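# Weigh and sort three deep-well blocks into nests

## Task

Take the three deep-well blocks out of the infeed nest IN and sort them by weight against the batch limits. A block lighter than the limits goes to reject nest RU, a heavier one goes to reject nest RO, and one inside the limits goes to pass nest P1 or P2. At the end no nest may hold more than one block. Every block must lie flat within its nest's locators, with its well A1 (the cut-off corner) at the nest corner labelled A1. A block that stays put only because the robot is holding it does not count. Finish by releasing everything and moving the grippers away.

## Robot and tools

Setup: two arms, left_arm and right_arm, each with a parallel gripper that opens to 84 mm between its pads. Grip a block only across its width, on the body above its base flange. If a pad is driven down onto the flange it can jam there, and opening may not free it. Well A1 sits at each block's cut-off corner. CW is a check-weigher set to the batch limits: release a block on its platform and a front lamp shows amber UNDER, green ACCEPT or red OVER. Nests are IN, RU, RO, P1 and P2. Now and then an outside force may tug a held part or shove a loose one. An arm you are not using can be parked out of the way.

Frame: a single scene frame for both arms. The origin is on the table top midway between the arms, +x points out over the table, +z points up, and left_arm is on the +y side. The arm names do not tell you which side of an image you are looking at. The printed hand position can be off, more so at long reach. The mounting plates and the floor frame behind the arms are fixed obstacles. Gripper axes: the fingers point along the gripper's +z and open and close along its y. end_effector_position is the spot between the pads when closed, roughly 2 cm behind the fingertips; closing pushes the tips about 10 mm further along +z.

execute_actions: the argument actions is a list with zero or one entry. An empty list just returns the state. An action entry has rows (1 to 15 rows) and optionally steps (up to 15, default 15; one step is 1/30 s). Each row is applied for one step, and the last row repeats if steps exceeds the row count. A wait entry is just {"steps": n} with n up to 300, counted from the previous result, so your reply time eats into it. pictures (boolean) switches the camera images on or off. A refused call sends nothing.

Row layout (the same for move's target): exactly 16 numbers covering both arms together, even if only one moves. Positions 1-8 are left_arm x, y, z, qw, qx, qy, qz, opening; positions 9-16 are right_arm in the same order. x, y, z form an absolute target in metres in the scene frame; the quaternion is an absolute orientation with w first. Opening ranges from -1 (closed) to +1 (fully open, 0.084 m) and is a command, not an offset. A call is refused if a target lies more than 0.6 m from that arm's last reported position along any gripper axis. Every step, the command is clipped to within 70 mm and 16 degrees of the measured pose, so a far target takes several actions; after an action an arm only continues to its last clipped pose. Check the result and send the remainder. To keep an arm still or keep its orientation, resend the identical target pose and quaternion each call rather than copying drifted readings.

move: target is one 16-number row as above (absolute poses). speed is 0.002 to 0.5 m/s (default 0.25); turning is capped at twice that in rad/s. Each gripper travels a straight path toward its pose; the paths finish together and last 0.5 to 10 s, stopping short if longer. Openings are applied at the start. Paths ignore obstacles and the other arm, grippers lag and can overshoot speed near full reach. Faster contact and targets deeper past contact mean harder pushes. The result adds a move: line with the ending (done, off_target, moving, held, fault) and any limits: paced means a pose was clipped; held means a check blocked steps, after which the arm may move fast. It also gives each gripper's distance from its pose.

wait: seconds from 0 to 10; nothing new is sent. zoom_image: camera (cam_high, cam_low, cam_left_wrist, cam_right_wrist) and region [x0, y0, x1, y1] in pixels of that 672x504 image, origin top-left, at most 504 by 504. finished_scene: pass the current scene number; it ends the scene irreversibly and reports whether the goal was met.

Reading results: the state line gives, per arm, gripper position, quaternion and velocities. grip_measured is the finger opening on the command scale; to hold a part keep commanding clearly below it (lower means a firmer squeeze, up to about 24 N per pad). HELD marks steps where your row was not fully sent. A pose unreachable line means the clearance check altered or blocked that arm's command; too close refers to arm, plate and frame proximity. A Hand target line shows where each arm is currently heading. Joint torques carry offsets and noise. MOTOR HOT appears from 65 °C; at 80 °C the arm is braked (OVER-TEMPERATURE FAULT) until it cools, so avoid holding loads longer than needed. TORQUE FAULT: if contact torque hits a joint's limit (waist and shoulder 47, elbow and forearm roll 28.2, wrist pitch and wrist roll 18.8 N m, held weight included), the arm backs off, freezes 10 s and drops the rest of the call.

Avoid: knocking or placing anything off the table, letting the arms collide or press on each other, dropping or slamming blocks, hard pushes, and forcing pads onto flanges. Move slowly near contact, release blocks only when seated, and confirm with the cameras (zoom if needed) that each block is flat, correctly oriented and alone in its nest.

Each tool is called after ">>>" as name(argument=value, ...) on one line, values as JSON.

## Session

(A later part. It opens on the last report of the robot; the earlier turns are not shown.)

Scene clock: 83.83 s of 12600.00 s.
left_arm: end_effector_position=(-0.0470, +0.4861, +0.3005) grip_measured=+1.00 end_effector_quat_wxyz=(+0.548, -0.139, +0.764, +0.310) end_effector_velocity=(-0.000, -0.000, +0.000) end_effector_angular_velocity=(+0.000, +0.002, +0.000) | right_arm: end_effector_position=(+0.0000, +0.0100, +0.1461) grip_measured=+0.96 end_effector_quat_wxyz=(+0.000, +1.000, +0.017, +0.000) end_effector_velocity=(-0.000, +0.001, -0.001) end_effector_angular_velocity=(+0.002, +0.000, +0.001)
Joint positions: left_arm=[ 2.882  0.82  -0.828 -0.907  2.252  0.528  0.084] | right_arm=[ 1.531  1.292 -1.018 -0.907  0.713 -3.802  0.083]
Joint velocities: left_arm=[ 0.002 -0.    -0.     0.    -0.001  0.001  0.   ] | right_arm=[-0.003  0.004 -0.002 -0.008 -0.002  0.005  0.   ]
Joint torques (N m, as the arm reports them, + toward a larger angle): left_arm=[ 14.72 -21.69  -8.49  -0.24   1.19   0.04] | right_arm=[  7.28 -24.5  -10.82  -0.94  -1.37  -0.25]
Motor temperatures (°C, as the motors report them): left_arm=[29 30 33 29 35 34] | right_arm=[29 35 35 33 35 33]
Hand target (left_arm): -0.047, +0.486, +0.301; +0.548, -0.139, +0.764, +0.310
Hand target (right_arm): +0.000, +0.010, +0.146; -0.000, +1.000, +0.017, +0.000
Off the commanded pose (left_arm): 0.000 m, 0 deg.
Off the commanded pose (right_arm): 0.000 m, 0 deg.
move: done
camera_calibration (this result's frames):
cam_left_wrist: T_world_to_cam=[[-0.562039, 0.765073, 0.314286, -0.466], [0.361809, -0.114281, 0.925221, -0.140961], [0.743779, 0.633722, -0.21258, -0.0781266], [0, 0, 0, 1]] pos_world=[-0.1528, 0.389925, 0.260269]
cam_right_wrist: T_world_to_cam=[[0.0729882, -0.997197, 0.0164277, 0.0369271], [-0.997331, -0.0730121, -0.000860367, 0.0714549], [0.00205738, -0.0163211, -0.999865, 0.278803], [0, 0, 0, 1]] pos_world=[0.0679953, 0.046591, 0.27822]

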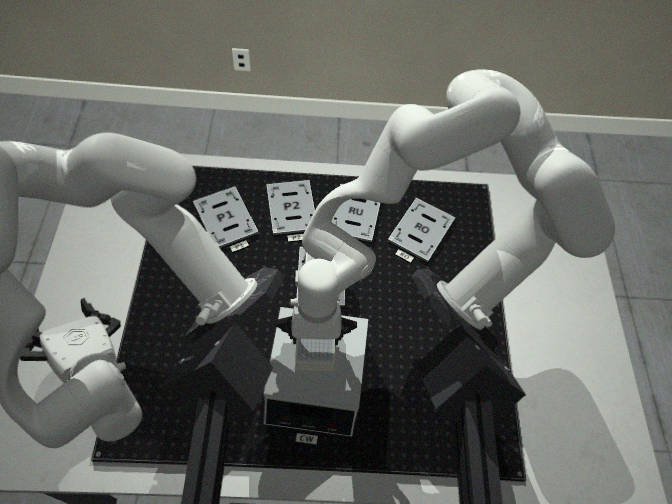

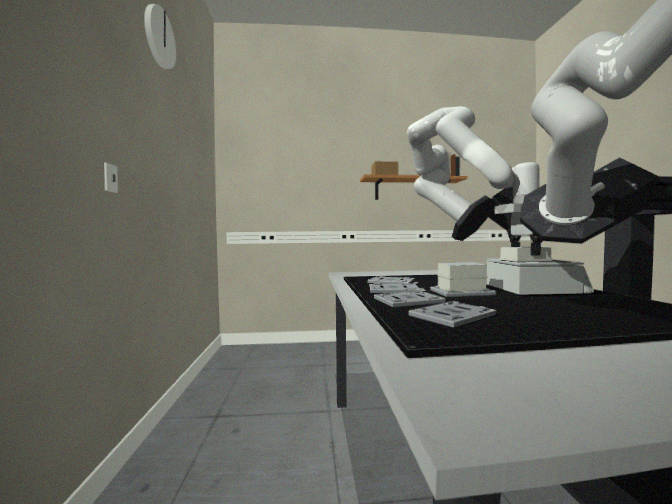

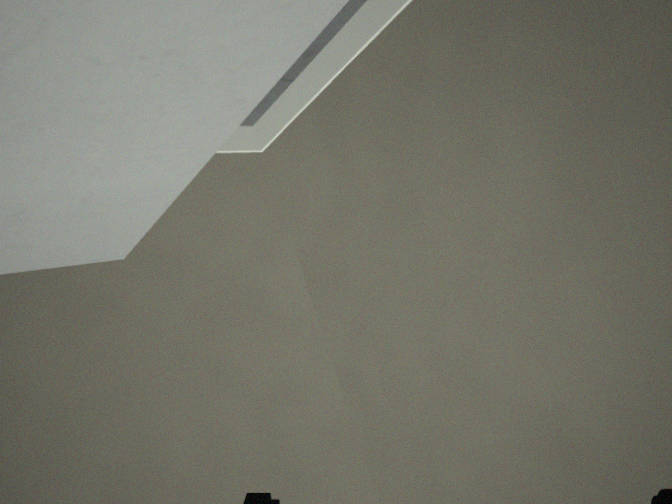

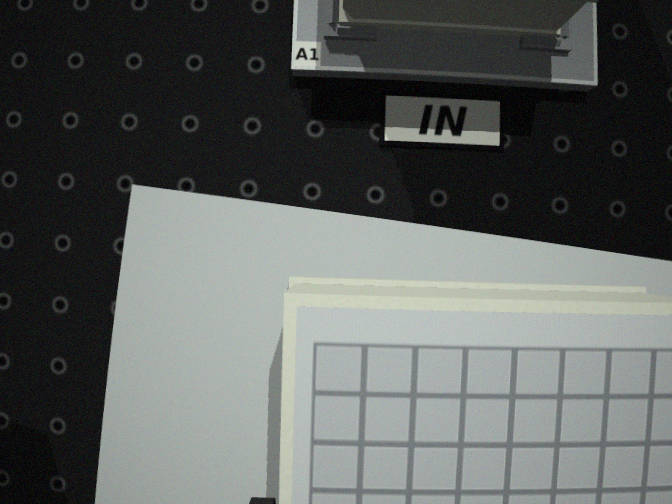

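>>> move(target=[-0.0470,0.4861,0.3005,0.548,-0.139,0.764,0.310,1,0.0,0.01,0.1425,0,0.99985,0.0175,0,0.3], speed=0.003)

>>> move(target=[-0.0470,0.4861,0.3005,0.548,-0.139,0.764,0.310,1,0.0,0.01,0.1425,0,0.99985,0.0175,0,1], speed=0.003)

>>> wait(seconds=2)

>>> zoom_image(camera="cam_high", region=[240,300,400,460])

Scene clock: 96.17 s of 12600.00 s.
left_arm: end_effector_position=(-0.0470, +0.4861, +0.3005) grip_measured=+1.00 end_effector_quat_wxyz=(+0.548, -0.139, +0.764, +0.310) end_effector_velocity=(+0.000, +0.000, -0.000) end_effector_angular_velocity=(-0.001, +0.000, -0.001) | right_arm: end_effector_position=(+0.0001, +0.0104, +0.1429) grip_measured=+0.96 end_effector_quat_wxyz=(-0.001, +1.000, +0.017, -0.000) end_effector_velocity=(-0.000, +0.000, -0.000) end_effector_angular_velocity=(+0.001, +0.000, +0.001)
Joint positions: left_arm=[ 2.882  0.82  -0.828 -0.907  2.252  0.528  0.084] | right_arm=[ 1.523  1.3   -1.021 -0.921  0.712 -3.794  0.083]
Joint velocities: left_arm=[-0.001 -0.    -0.    -0.    -0.001 -0.     0.   ] | right_arm=[-0.001  0.001 -0.    -0.003 -0.001  0.001  0.   ]
Joint torques (N m, as the arm reports them, + toward a larger angle): left_arm=[ 14.38 -21.53  -8.69  -0.19   1.26   0.07] | right_arm=[  6.67 -22.24  -9.89  -1.08  -1.23  -0.03]
Motor temperatures (°C, as the motors report them): left_arm=[29 30 33 29 35 34] | right_arm=[29 35 36 33 35 33]
Hand target (left_arm): -0.047, +0.486, +0.301; +0.548, -0.139, +0.764, +0.310
Hand target (right_arm): +0.000, +0.010, +0.142; -0.000, +1.000, +0.017, +0.000
Off the commanded pose (left_arm): 0.000 m, 0 deg.
Off the commanded pose (right_arm): 0.001 m, 0 deg.
After step 90, 7.97 s passed at rest.
move: done
camera_calibration (this result's frames):
cam_left_wrist: T_world_to_cam=[[-0.562039, 0.765073, 0.314286, -0.466], [0.361809, -0.114281, 0.925221, -0.140961], [0.743779, 0.633722, -0.21258, -0.0781265], [0, 0, 0, 1]] pos_world=[-0.1528, 0.389925, 0.260269]
cam_right_wrist: T_world_to_cam=[[0.0726407, -0.997239, 0.0153897, 0.0375357], [-0.997357, -0.0726583, -0.00058877, 0.071462], [0.00170534, -0.0153063, -0.999881, 0.275604], [0, 0, 0, 1]] pos_world=[0.0680765, 0.0468429, 0.275036]

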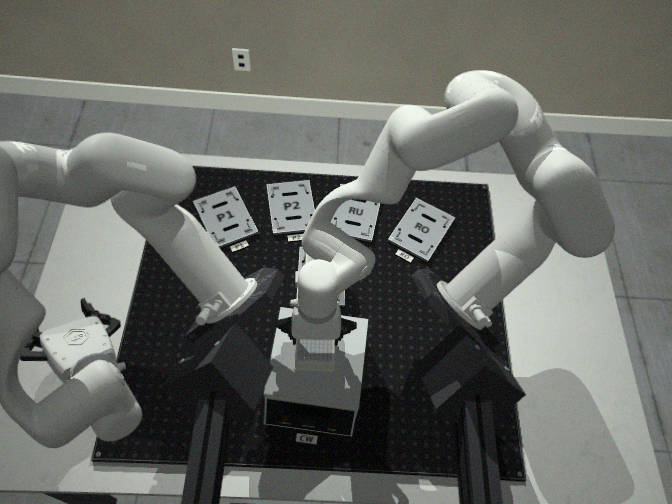

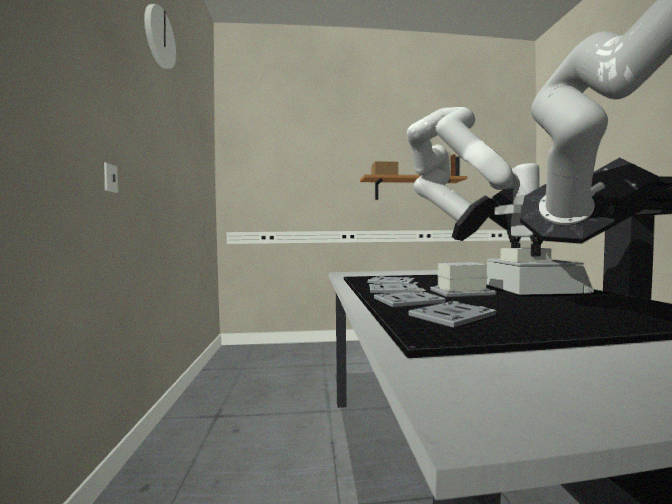

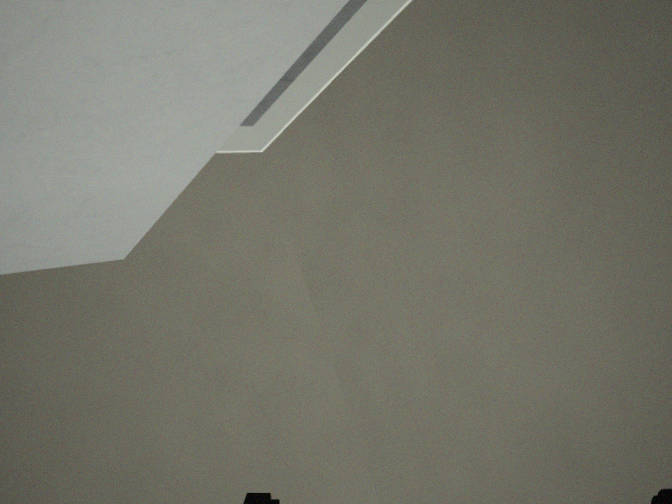

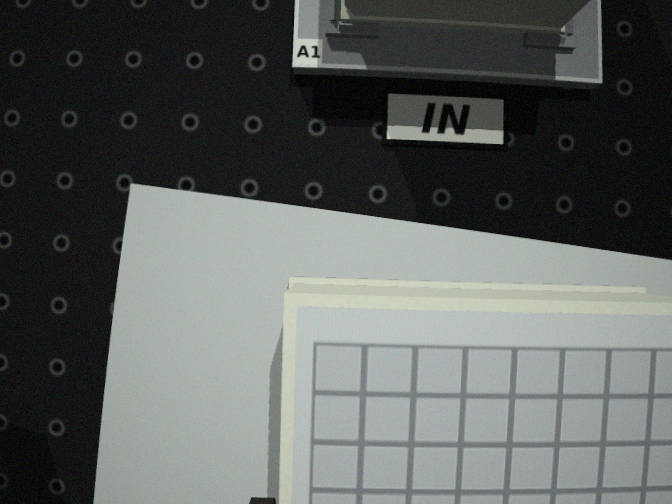

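Scene clock: 96.87 s of 12600.00 s.
left_arm: end_effector_position=(-0.0470, +0.4861, +0.3005) grip_measured=+1.00 end_effector_quat_wxyz=(+0.548, -0.139, +0.764, +0.310) end_effector_velocity=(+0.000, -0.000, +0.000) end_effector_angular_velocity=(+0.001, +0.001, -0.000) | right_arm: end_effector_position=(+0.0000, +0.0100, +0.1425) grip_measured=+1.00 end_effector_quat_wxyz=(-0.000, +1.000, +0.017, +0.000) end_effector_velocity=(+0.000, -0.000, -0.000) end_effector_angular_velocity=(-0.002, +0.001, -0.001)
Joint positions: left_arm=[ 2.882  0.82  -0.828 -0.907  2.252  0.528  0.084] | right_arm=[ 1.523  1.3   -1.021 -0.922  0.712 -3.793  0.084]
Joint velocities: left_arm=[ 0.    -0.     0.     0.    -0.     0.001 -0.   ] | right_arm=[-0.001  0.     0.     0.002  0.    -0.001  0.   ]
Joint torques (N m, as the arm reports them, + toward a larger angle): left_arm=[ 14.64 -21.74  -8.63  -0.21   1.35   0.  ] | right_arm=[  6.85 -23.23  -9.73  -0.89  -1.3   -0.03]
Motor temperatures (°C, as the motors report them): left_arm=[29 30 33 29 35 34] | right_arm=[29 35 36 33 35 33]
Hand target (left_arm): -0.047, +0.486, +0.300; +0.548, -0.139, +0.764, +0.310
Hand target (right_arm): -0.000, +0.010, +0.142; -0.000, +1.000, +0.018, -0.000
Off the commanded pose (left_arm): 0.000 m, 0 deg.
Off the commanded pose (right_arm): 0.000 m, 0 deg.
move: done
camera_calibration (this result's frames):
cam_left_wrist: T_world_to_cam=[[-0.562039, 0.765073, 0.314286, -0.466], [0.361809, -0.114281, 0.925221, -0.140961], [0.743778, 0.633722, -0.21258, -0.0781266], [0, 0, 0, 1]] pos_world=[-0.1528, 0.389925, 0.260269]
cam_right_wrist: T_world_to_cam=[[0.0729763, -0.997199, 0.0163928, 0.0369893], [-0.997332, -0.0729984, -0.000757395, 0.0714136], [0.00195192, -0.0162938, -0.999865, 0.275216], [0, 0, 0, 1]] pos_world=[0.0679865, 0.046583, 0.274627]

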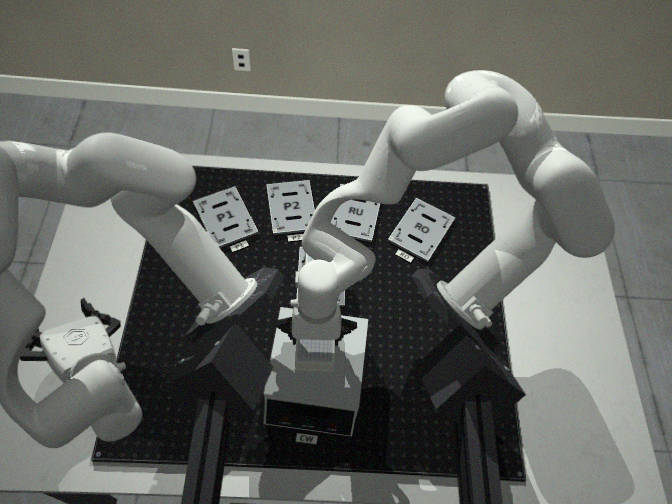

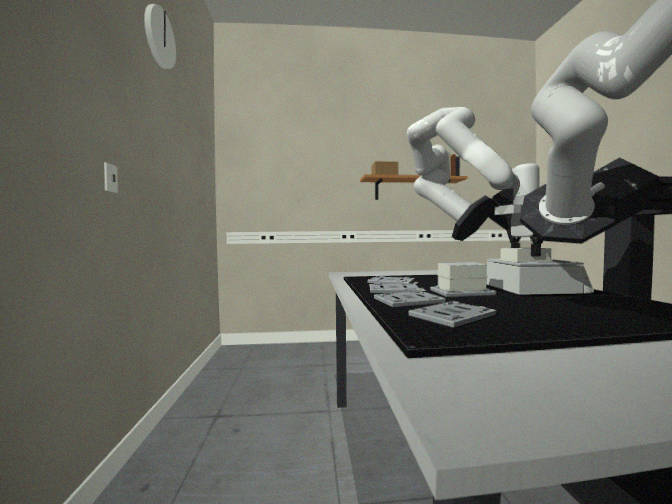

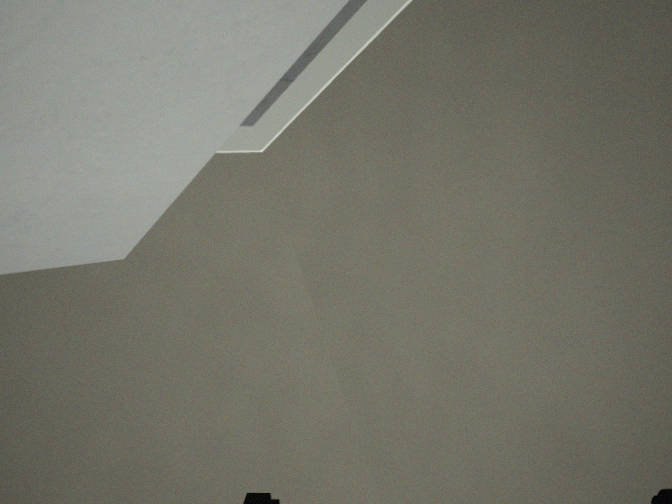

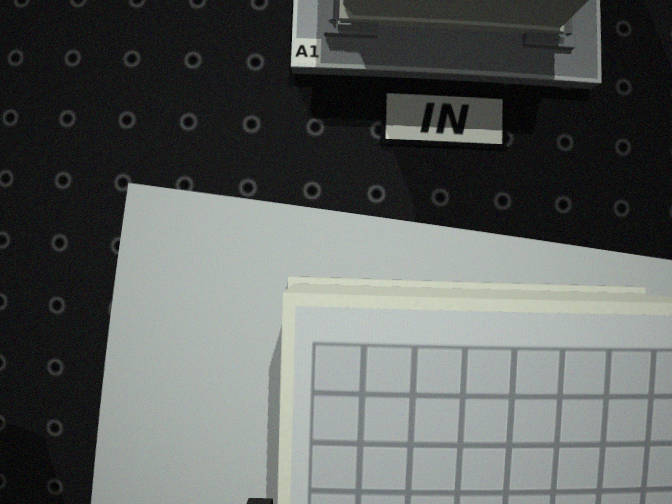

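Scene clock: 98.87 s of 12600.00 s.
left_arm: end_effector_position=(-0.0470, +0.4861, +0.3005) grip_measured=+1.00 end_effector_quat_wxyz=(+0.548, -0.139, +0.764, +0.310) end_effector_velocity=(+0.001, +0.000, -0.000) end_effector_angular_velocity=(-0.001, -0.003, -0.002) | right_arm: end_effector_position=(-0.0000, +0.0100, +0.1425) grip_measured=+1.00 end_effector_quat_wxyz=(+0.000, +1.000, +0.018, -0.000) end_effector_velocity=(+0.000, -0.000, -0.000) end_effector_angular_velocity=(-0.001, +0.000, -0.002)
Joint positions: left_arm=[ 2.882  0.82  -0.828 -0.907  2.252  0.528  0.084] | right_arm=[ 1.523  1.3   -1.021 -0.922  0.712 -3.793  0.084]
Joint velocities: left_arm=[-0.004 -0.    -0.     0.     0.001 -0.     0.   ] | right_arm=[-0.001 -0.    -0.     0.001  0.001  0.    -0.   ]
Joint torques (N m, as the arm reports them, + toward a larger angle): left_arm=[ 14.78 -21.76  -8.66  -0.01   1.2    0.04] | right_arm=[  7.26 -22.54 -10.55  -0.86  -1.14  -0.13]
Motor temperatures (°C, as the motors report them): left_arm=[29 30 33 29 35 34] | right_arm=[29 35 36 33 35 33]
Hand target (left_arm): -0.047, +0.486, +0.300; +0.548, -0.139, +0.764, +0.310
Hand target (right_arm): -0.000, +0.010, +0.142; -0.000, +1.000, +0.018, -0.000
Off the commanded pose (left_arm): 0.000 m, 0 deg.
Off the commanded pose (right_arm): 0.000 m, 0 deg.
Steps of this call (steps 1 to 60: nothing new was sent). Readings (end_effector_position):
1: left_arm (-0.0470, +0.4861, +0.3005) | right_arm (+0.0000, +0.0100, +0.1425)
2: left_arm (-0.0470, +0.4861, +0.3005) | right_arm (+0.0000, +0.0100, +0.1425)
4: left_arm (-0.0470, +0.4861, +0.3005) | right_arm (+0.0000, +0.0100, +0.1425)
8: left_arm (-0.0470, +0.4861, +0.3005) | right_arm (-0.0000, +0.0100, +0.1425)
60: the state above
camera_calibration (this result's frames):
cam_left_wrist: T_world_to_cam=[[-0.562039, 0.765073, 0.314286, -0.466], [0.361809, -0.114281, 0.925221, -0.140961], [0.743778, 0.633722, -0.21258, -0.0781265], [0, 0, 0, 1]] pos_world=[-0.1528, 0.389925, 0.260269]
cam_right_wrist: T_world_to_cam=[[0.0730105, -0.997196, 0.016407, 0.0369709], [-0.997329, -0.0730325, -0.000744539, 0.0713998], [0.0019407, -0.0163089, -0.999865, 0.275207], [0, 0, 0, 1]] pos_world=[0.0679758, 0.0465701, 0.274616]

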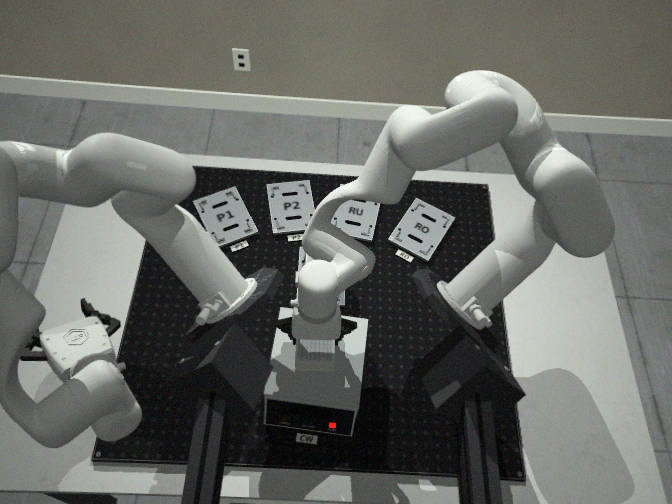

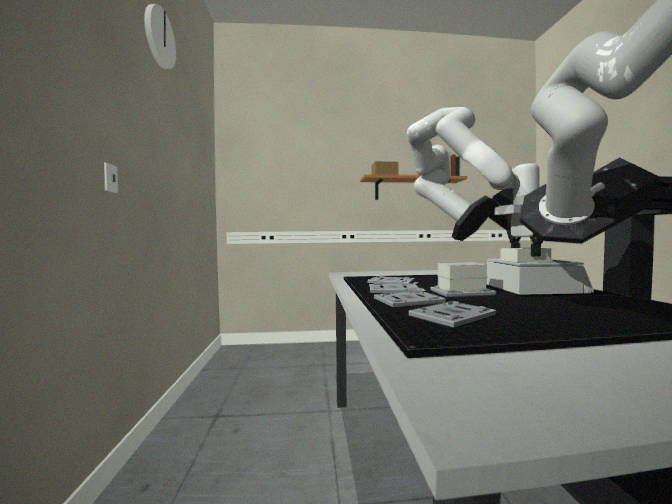

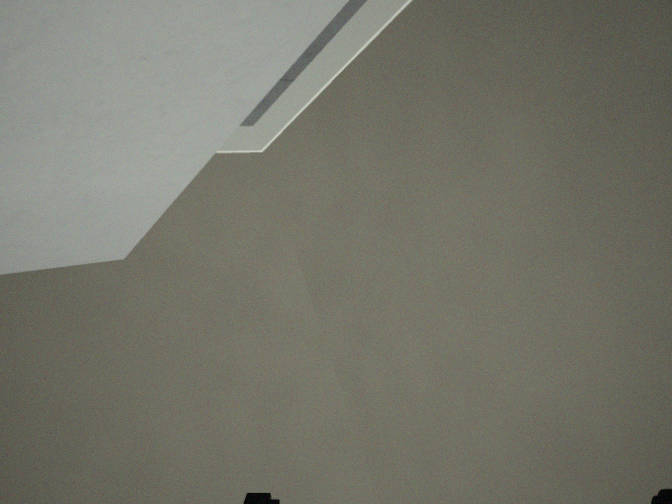

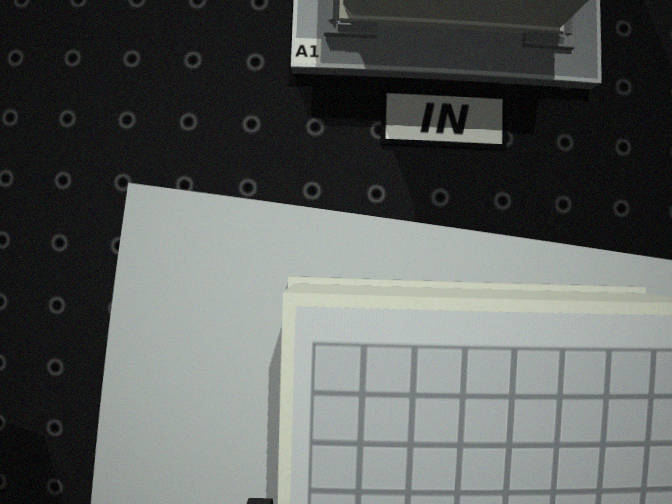

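Region (240, 300, 400, 460) of cam_high's 672x504 image, scaled by 3.150, with more detail than that image has.

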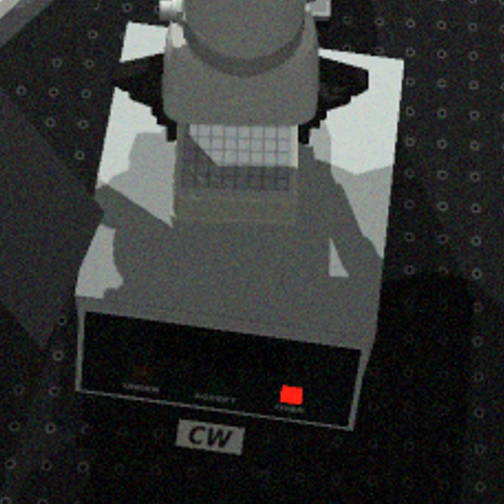

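>>> move(target=[-0.0470,0.4861,0.3005,0.548,-0.139,0.764,0.310,1,0.0,0.0103,0.143,0,0.99985,0.0175,0,0.3], speed=0.003)

>>> move(target=[-0.0470,0.4861,0.3005,0.548,-0.139,0.764,0.310,1,0.0,0.008,0.165,0,0.99985,0.0175,0,0.3], speed=0.03)

>>> move(target=[-0.0470,0.4861,0.3005,0.548,-0.139,0.764,0.310,1,0.34,0.0,0.165,0,0.99985,0.0175,0,0.3], speed=0.1)

>>> move(target=[-0.0470,0.4861,0.3005,0.548,-0.139,0.764,0.310,1,0.375,-0.262,0.15,0,0.9703,-0.2419,0,0.3], speed=0.1)

>>> move(target=[-0.0470,0.4861,0.3005,0.548,-0.139,0.764,0.310,1,0.375,-0.262,0.135,0,0.9703,-0.2419,0,0.3], speed=0.015)

Scene clock: 117.73 s of 12600.00 s.
left_arm: end_effector_position=(-0.0470, +0.4861, +0.3005) grip_measured=+1.00 end_effector_quat_wxyz=(+0.548, -0.139, +0.764, +0.310) end_effector_velocity=(+0.000, +0.000, +0.000) end_effector_angular_velocity=(+0.000, -0.001, +0.001) | right_arm: end_effector_position=(-0.0000, +0.0101, +0.1428) grip_measured=+0.96 end_effector_quat_wxyz=(+0.000, +1.000, +0.018, +0.000) end_effector_velocity=(-0.000, +0.000, +0.000) end_effector_angular_velocity=(-0.000, +0.001, -0.001)
Joint positions: left_arm=[ 2.882  0.82  -0.828 -0.907  2.252  0.528  0.084] | right_arm=[ 1.524  1.3   -1.021 -0.919  0.712 -3.795  0.083]
Joint velocities: left_arm=[ 0.    -0.     0.001 -0.     0.    -0.    -0.   ] | right_arm=[ 0.001 -0.    -0.     0.002 -0.001 -0.001 -0.   ]
Joint torques (N m, as the arm reports them, + toward a larger angle): left_arm=[ 14.36 -21.4   -8.67  -0.16   1.17   0.07] | right_arm=[  7.45 -24.01 -10.41  -0.3   -1.07  -0.34]
Motor temperatures (°C, as the motors report them): left_arm=[29 30 34 29 35 34] | right_arm=[29 35 36 33 35 33]
Hand target (left_arm): -0.047, +0.486, +0.301; +0.548, -0.139, +0.764, +0.310
Hand target (right_arm): -0.000, +0.010, +0.143; +0.000, +1.000, +0.018, -0.000
Off the commanded pose (left_arm): 0.000 m, 0 deg.
Off the commanded pose (right_arm): 0.000 m, 0 deg.
After step 90, 15.17 s passed at rest.
move: done
camera_calibration (this result's frames):
cam_left_wrist: T_world_to_cam=[[-0.562039, 0.765073, 0.314286, -0.466], [0.361809, -0.114281, 0.925221, -0.140961], [0.743779, 0.633722, -0.21258, -0.0781264], [0, 0, 0, 1]] pos_world=[-0.1528, 0.389925, 0.260269]
cam_right_wrist: T_world_to_cam=[[0.0732202, -0.997174, 0.0168336, 0.0369922], [-0.997314, -0.073244, -0.000797545, 0.0713799], [0.00202825, -0.01673, -0.999858, 0.27554], [0, 0, 0, 1]] pos_world=[0.0679207, 0.0467256, 0.274935]

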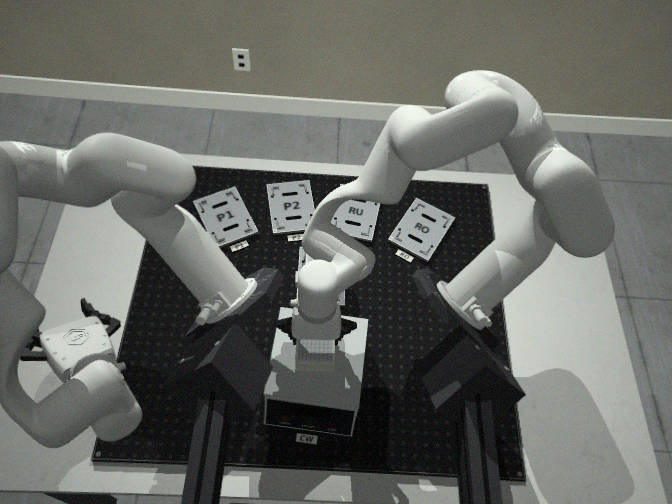

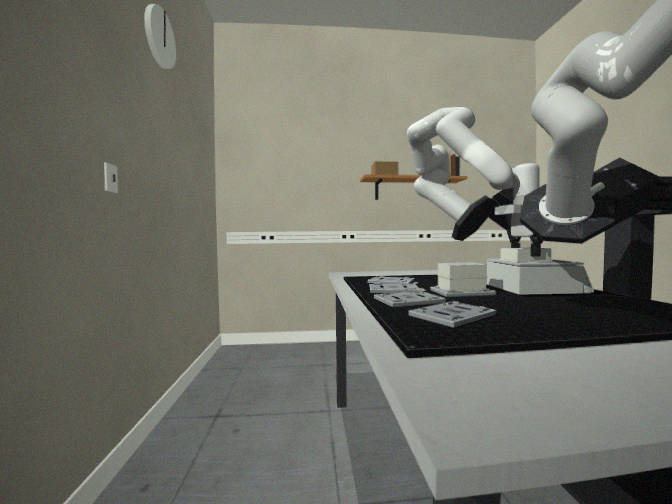

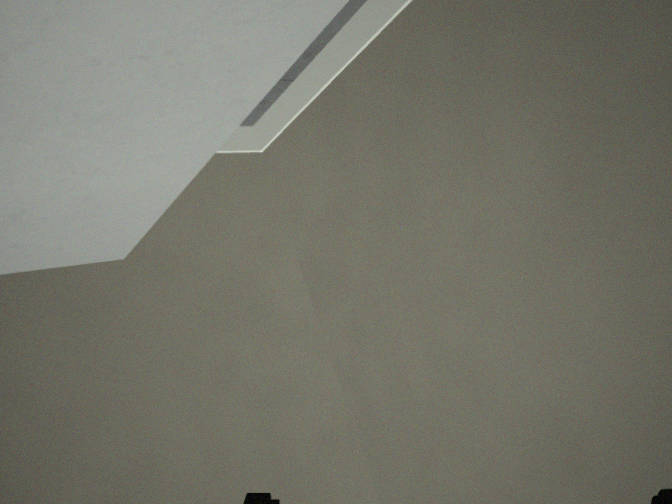

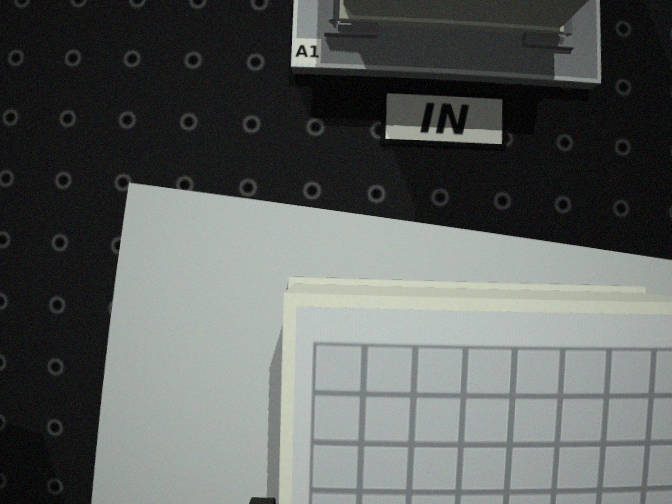

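Scene clock: 118.83 s of 12600.00 s.
left_arm: end_effector_position=(-0.0470, +0.4861, +0.3005) grip_measured=+1.00 end_effector_quat_wxyz=(+0.548, -0.139, +0.764, +0.310) end_effector_velocity=(-0.000, -0.000, +0.000) end_effector_angular_velocity=(+0.000, +0.001, +0.001) | right_arm: end_effector_position=(-0.0001, +0.0079, +0.1648) grip_measured=+0.96 end_effector_quat_wxyz=(+0.000, +1.000, +0.018, -0.000) end_effector_velocity=(-0.000, -0.001, +0.001) end_effector_angular_velocity=(-0.002, -0.000, -0.000)
Joint positions: left_arm=[ 2.882  0.82  -0.828 -0.907  2.252  0.528  0.084] | right_arm=[ 1.574  1.244 -0.995 -0.834  0.721 -3.843  0.083]
Joint velocities: left_arm=[ 0.001  0.     0.     0.    -0.     0.     0.   ] | right_arm=[ 0.004 -0.003  0.002  0.008  0.001 -0.004 -0.   ]
Joint torques (N m, as the arm reports them, + toward a larger angle): left_arm=[ 14.69 -21.79  -8.47  -0.13   1.23   0.12] | right_arm=[  6.66 -23.5  -11.54  -0.98  -1.29  -0.04]
Motor temperatures (°C, as the motors report them): left_arm=[29 30 34 29 35 34] | right_arm=[29 35 36 33 35 33]
Hand target (left_arm): -0.047, +0.486, +0.301; +0.548, -0.139, +0.764, +0.310
Hand target (right_arm): -0.000, +0.008, +0.165; +0.000, +1.000, +0.018, -0.000
Off the commanded pose (left_arm): 0.000 m, 0 deg.
Off the commanded pose (right_arm): 0.000 m, 0 deg.
move: done
camera_calibration (this result's frames):
cam_left_wrist: T_world_to_cam=[[-0.562039, 0.765073, 0.314286, -0.466], [0.361809, -0.114281, 0.925221, -0.140961], [0.743779, 0.633722, -0.21258, -0.0781264], [0, 0, 0, 1]] pos_world=[-0.1528, 0.389925, 0.260269]
cam_right_wrist: T_world_to_cam=[[0.0731461, -0.997183, 0.0166122, 0.0344678], [-0.99732, -0.0731661, -0.000595248, 0.0711701], [0.00180902, -0.0165241, -0.999862, 0.297502], [0, 0, 0, 1]] pos_world=[0.06792, 0.0444939, 0.296931]

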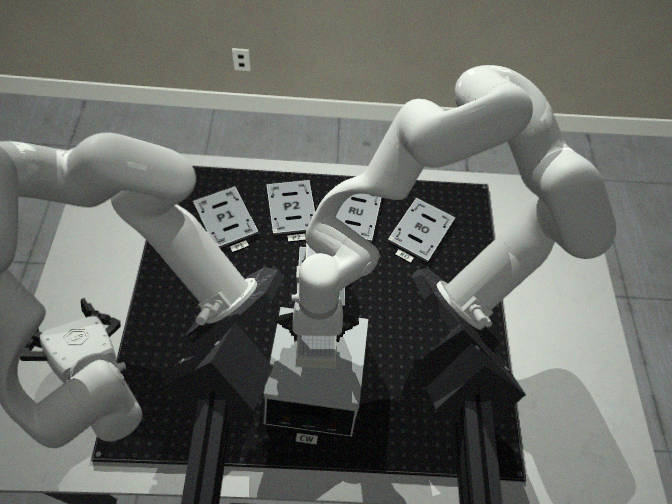

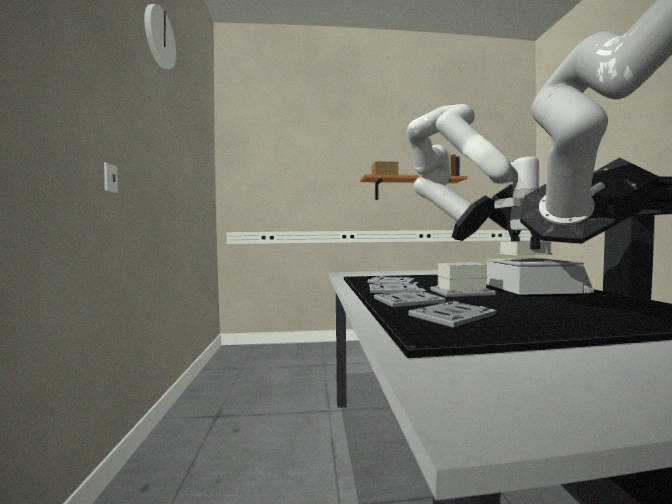

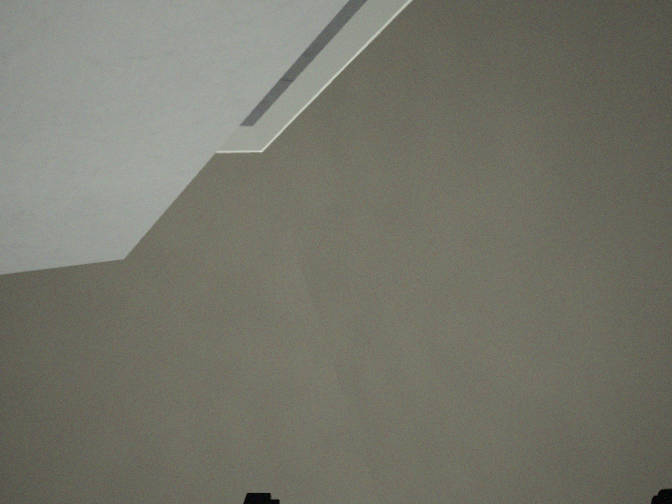

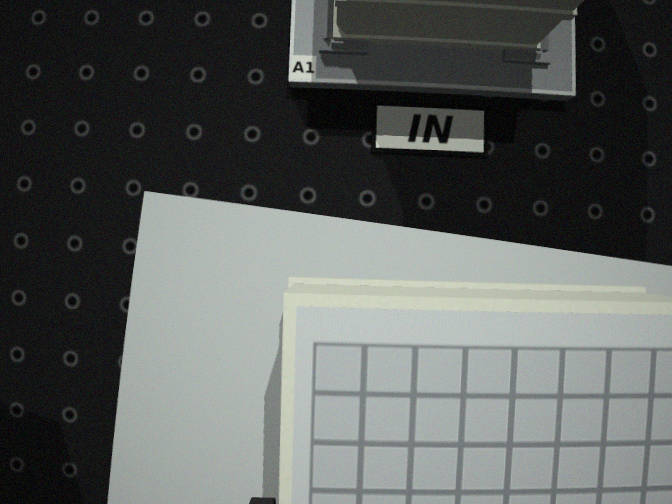

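Scene clock: 122.70 s of 12600.00 s.
left_arm: end_effector_position=(-0.0470, +0.4861, +0.3005) grip_measured=+1.00 end_effector_quat_wxyz=(+0.548, -0.139, +0.764, +0.310) end_effector_velocity=(-0.000, +0.000, +0.000) end_effector_angular_velocity=(+0.001, -0.001, +0.001) | right_arm: end_effector_position=(+0.3403, -0.0013, +0.1645) grip_measured=+0.96 end_effector_quat_wxyz=(+0.001, +1.000, +0.017, +0.000) end_effector_velocity=(+0.004, -0.000, +0.000) end_effector_angular_velocity=(-0.001, -0.001, -0.001)
Joint positions: left_arm=[ 2.882  0.82  -0.828 -0.907  2.252  0.528  0.084] | right_arm=[ 0.885  0.762 -1.032 -1.174  0.987 -4.395  0.083]
Joint velocities: left_arm=[ 0.     0.    -0.    -0.001  0.001  0.     0.   ] | right_arm=[-0.003 -0.001 -0.006  0.001  0.004 -0.006  0.   ]
Joint torques (N m, as the arm reports them, + toward a larger angle): left_arm=[ 14.67 -21.49  -8.65  -0.16   1.29   0.04] | right_arm=[ 15.19 -17.49  -8.54  -0.36  -1.53   0.  ]
Motor temperatures (°C, as the motors report them): left_arm=[29 30 34 29 35 34] | right_arm=[29 35 36 33 35 33]
Hand target (left_arm): -0.047, +0.486, +0.301; +0.548, -0.139, +0.764, +0.310
Hand target (right_arm): +0.341, -0.001, +0.165; +0.001, +1.000, +0.017, +0.000
Off the commanded pose (left_arm): 0.000 m, 0 deg.
Off the commanded pose (right_arm): 0.001 m, 0 deg.
move: done
camera_calibration (this result's frames):
cam_left_wrist: T_world_to_cam=[[-0.562039, 0.765073, 0.314286, -0.466], [0.361809, -0.114281, 0.925221, -0.140961], [0.743779, 0.633722, -0.21258, -0.0781265], [0, 0, 0, 1]] pos_world=[-0.1528, 0.389925, 0.260269]
cam_right_wrist: T_world_to_cam=[[0.0724063, -0.997197, 0.0188642, 0.000271212], [-0.997371, -0.0724451, -0.00138055, 0.410117], [0.0027433, -0.0187147, -0.999821, 0.296038], [0, 0, 0, 1]] pos_world=[0.408207, 0.0355217, 0.296546]

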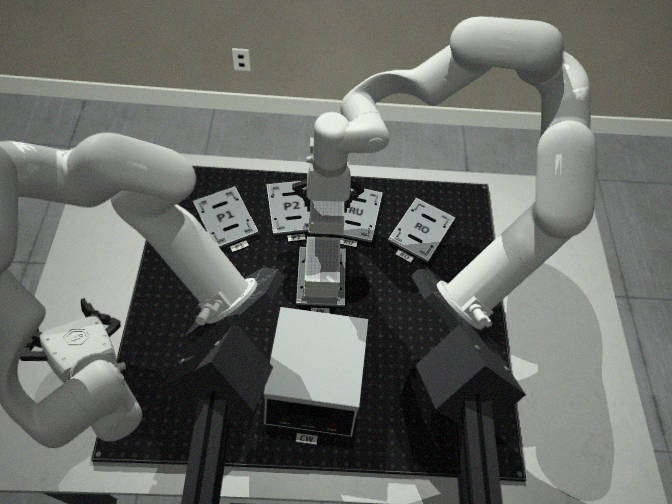

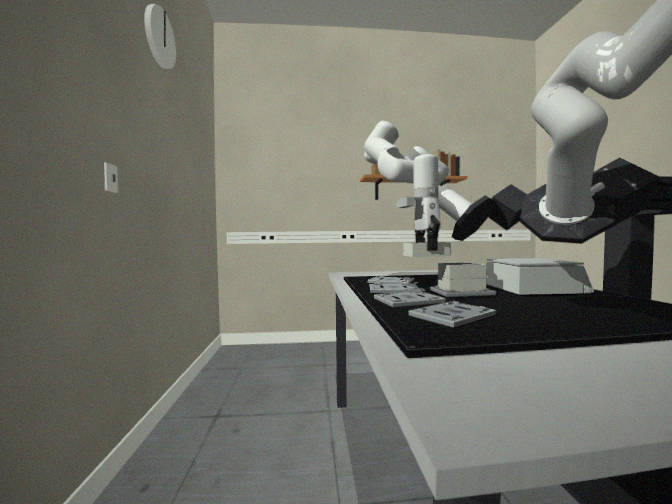

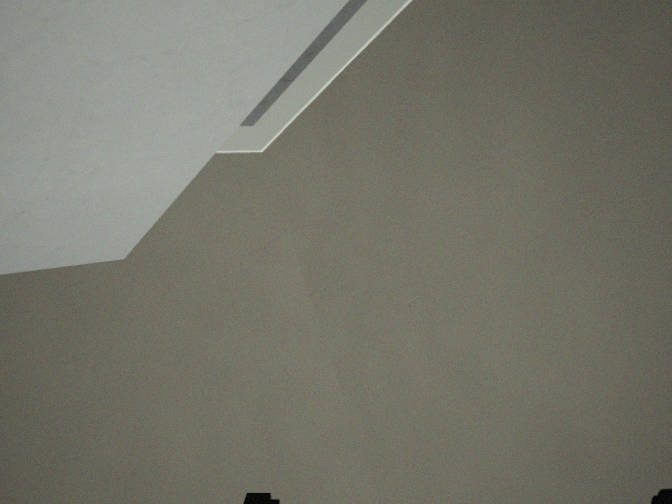

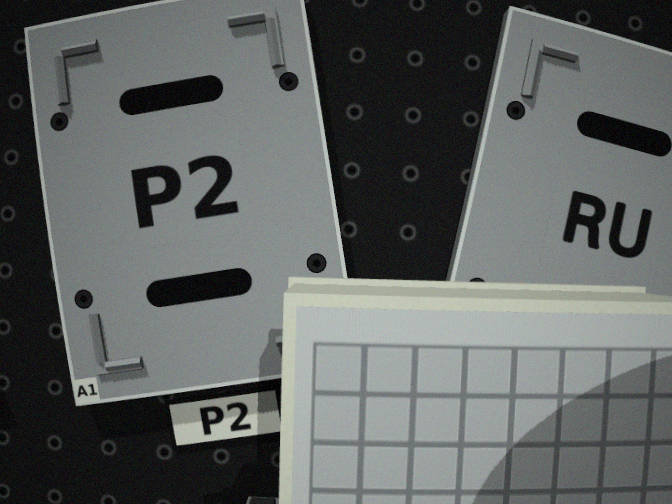

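Scene clock: 125.83 s of 12600.00 s.
left_arm: end_effector_position=(-0.0470, +0.4861, +0.3005) grip_measured=+1.00 end_effector_quat_wxyz=(+0.548, -0.139, +0.764, +0.310) end_effector_velocity=(-0.000, +0.000, +0.000) end_effector_angular_velocity=(+0.001, +0.000, +0.001) | right_arm: end_effector_position=(+0.3746, -0.2624, +0.1498) grip_measured=+0.96 end_effector_quat_wxyz=(+0.001, +0.970, -0.242, +0.000) end_effector_velocity=(+0.000, -0.001, +0.001) end_effector_angular_velocity=(+0.004, -0.000, -0.002)
Joint positions: left_arm=[ 2.882  0.82  -0.828 -0.907  2.252  0.528  0.084] | right_arm=[ 0.42  -0.119 -0.357 -1.431  0.876 -4.171  0.083]
Joint velocities: left_arm=[-0.    -0.     0.    -0.001  0.    -0.    -0.   ] | right_arm=[-0.004 -0.01   0.005  0.001 -0.005 -0.006 -0.   ]
Joint torques (N m, as the arm reports them, + toward a larger angle): left_arm=[ 14.62 -21.88  -8.62   0.01   1.13   0.13] | right_arm=[ 8.15 -9.89 -4.97 -1.16 -1.43 -0.12]
Motor temperatures (°C, as the motors report them): left_arm=[29 30 34 29 35 34] | right_arm=[29 35 36 33 35 33]
Hand target (left_arm): -0.047, +0.486, +0.300; +0.548, -0.139, +0.764, +0.310
Hand target (right_arm): +0.375, -0.263, +0.150; +0.001, +0.970, -0.242, +0.000
Off the commanded pose (left_arm): 0.000 m, 0 deg.
Off the commanded pose (right_arm): 0.001 m, 0 deg.
move: done
camera_calibration (this result's frames):
cam_left_wrist: T_world_to_cam=[[-0.562039, 0.765073, 0.314286, -0.466], [0.361809, -0.114281, 0.925221, -0.140961], [0.743778, 0.633722, -0.21258, -0.0781266], [0, 0, 0, 1]] pos_world=[-0.1528, 0.389925, 0.260269]
cam_right_wrist: T_world_to_cam=[[-0.434769, -0.900362, 0.0180017, -0.0467789], [-0.900518, 0.434816, -0.00143688, 0.522183], [-0.00653373, -0.0168356, -0.999837, 0.280326], [0, 0, 0, 1]] pos_world=[0.451729, -0.264452, 0.281873]

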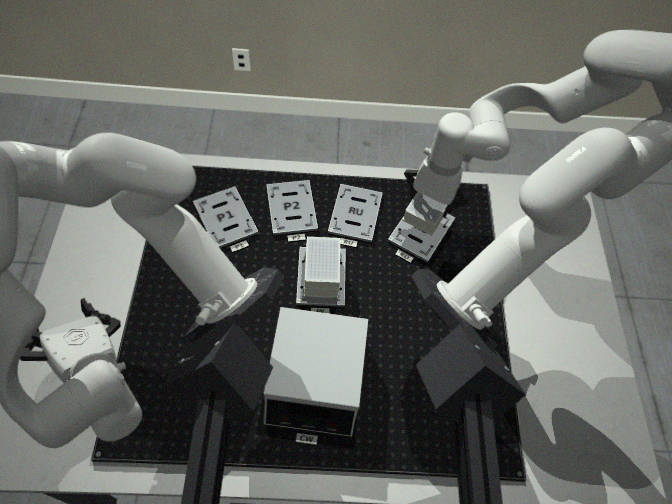

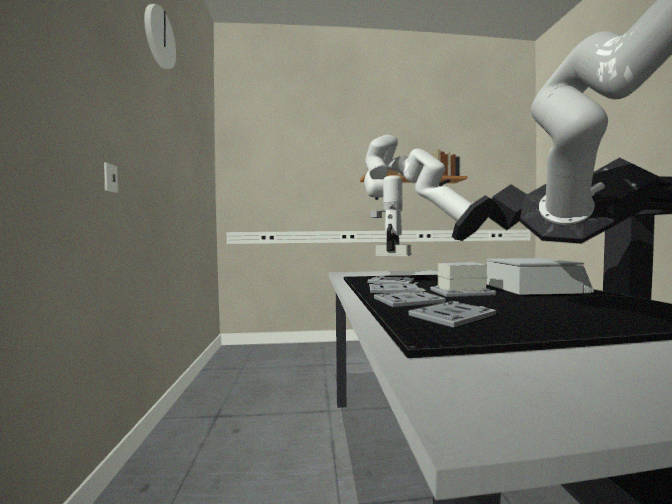

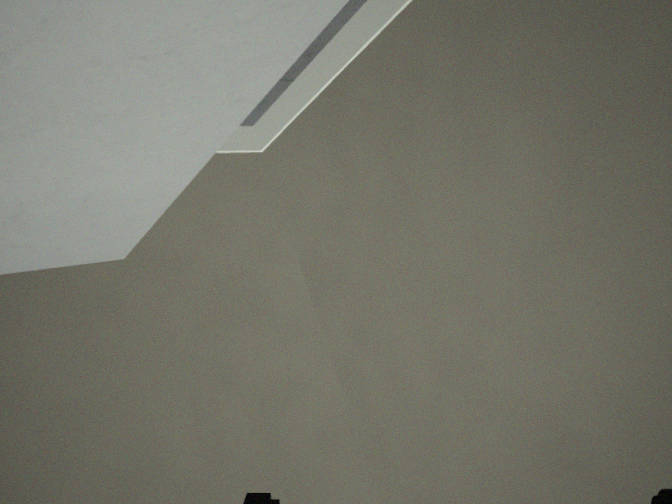

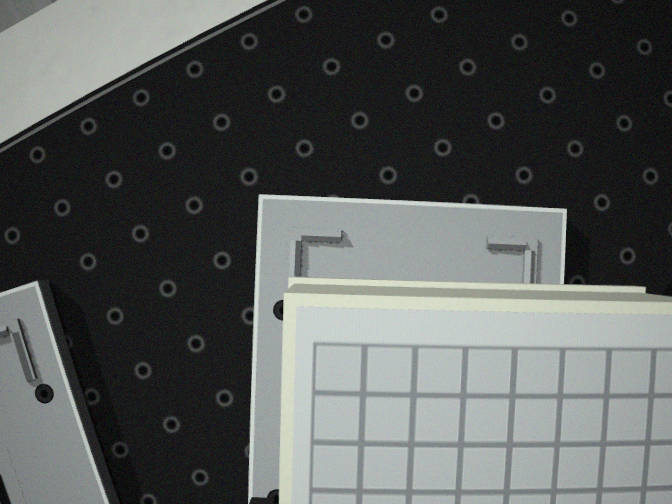

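Scene clock: 127.10 s of 12600.00 s.
left_arm: end_effector_position=(-0.0470, +0.4861, +0.3005) grip_measured=+1.00 end_effector_quat_wxyz=(+0.548, -0.139, +0.764, +0.310) end_effector_velocity=(+0.000, +0.000, +0.000) end_effector_angular_velocity=(+0.000, -0.000, +0.000) | right_arm: end_effector_position=(+0.3750, -0.2620, +0.1351) grip_measured=+0.96 end_effector_quat_wxyz=(+0.000, +0.970, -0.242, +0.000) end_effector_velocity=(+0.001, +0.000, -0.001) end_effector_angular_velocity=(+0.002, -0.001, +0.000)
Joint positions: left_arm=[ 2.882  0.82  -0.828 -0.907  2.252  0.528  0.084] | right_arm=[ 0.373 -0.071 -0.376 -1.496  0.851 -4.135  0.083]
Joint velocities: left_arm=[-0.    -0.     0.    -0.     0.001 -0.     0.   ] | right_arm=[-0.005  0.005 -0.003 -0.008 -0.004  0.004 -0.   ]
Joint torques (N m, as the arm reports them, + toward a larger angle): left_arm=[ 14.63 -21.46  -8.5   -0.13   1.2    0.05] | right_arm=[  7.92 -11.01  -4.18  -0.97  -1.27  -0.07]
Motor temperatures (°C, as the motors report them): left_arm=[29 30 34 29 35 34] | right_arm=[29 35 36 33 35 33]
Hand target (left_arm): -0.047, +0.486, +0.301; +0.548, -0.139, +0.764, +0.310
Hand target (right_arm): +0.375, -0.262, +0.135; +0.000, +0.970, -0.242, +0.000
Off the commanded pose (left_arm): 0.000 m, 0 deg.
Off the commanded pose (right_arm): 0.000 m, 0 deg.
move: done
camera_calibration (this result's frames):
cam_left_wrist: T_world_to_cam=[[-0.562039, 0.765073, 0.314286, -0.466], [0.361809, -0.114281, 0.925221, -0.140961], [0.743778, 0.633722, -0.21258, -0.0781265], [0, 0, 0, 1]] pos_world=[-0.1528, 0.389925, 0.260269]
cam_right_wrist: T_world_to_cam=[[-0.435347, -0.900112, 0.016454, -0.0454791], [-0.90024, 0.435393, -0.000860331, 0.522378], [-0.00638958, -0.0151871, -0.999864, 0.266084], [0, 0, 0, 1]] pos_world=[0.452167, -0.264335, 0.267245]

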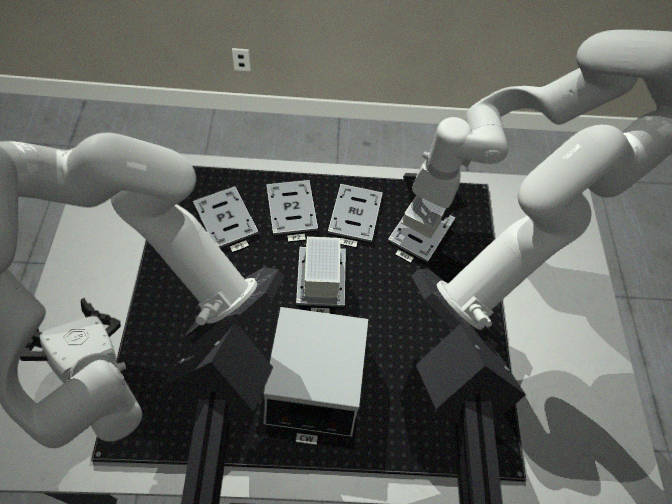

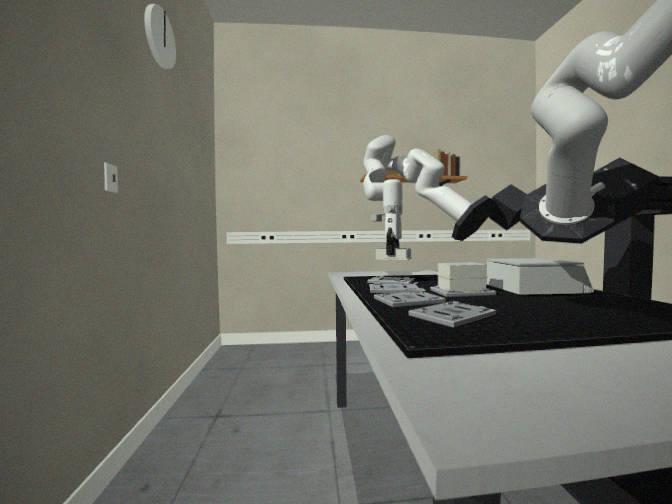

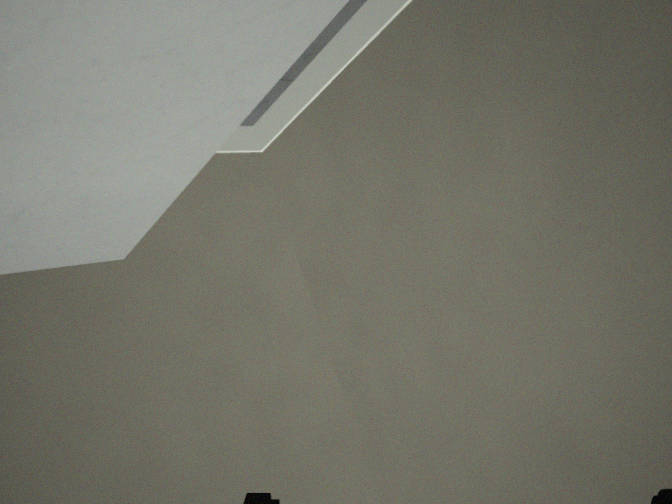

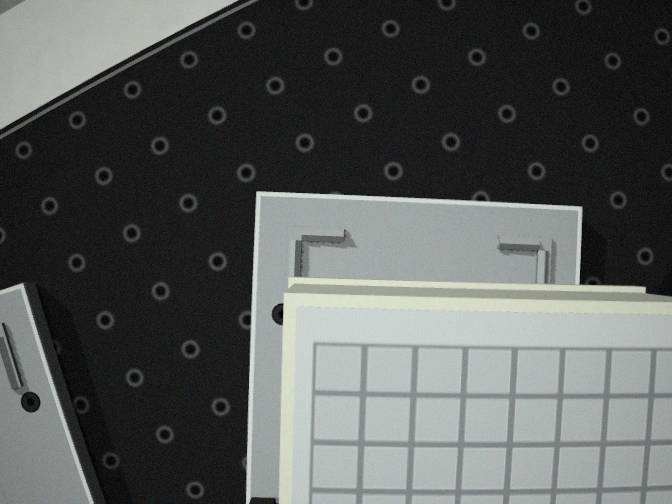

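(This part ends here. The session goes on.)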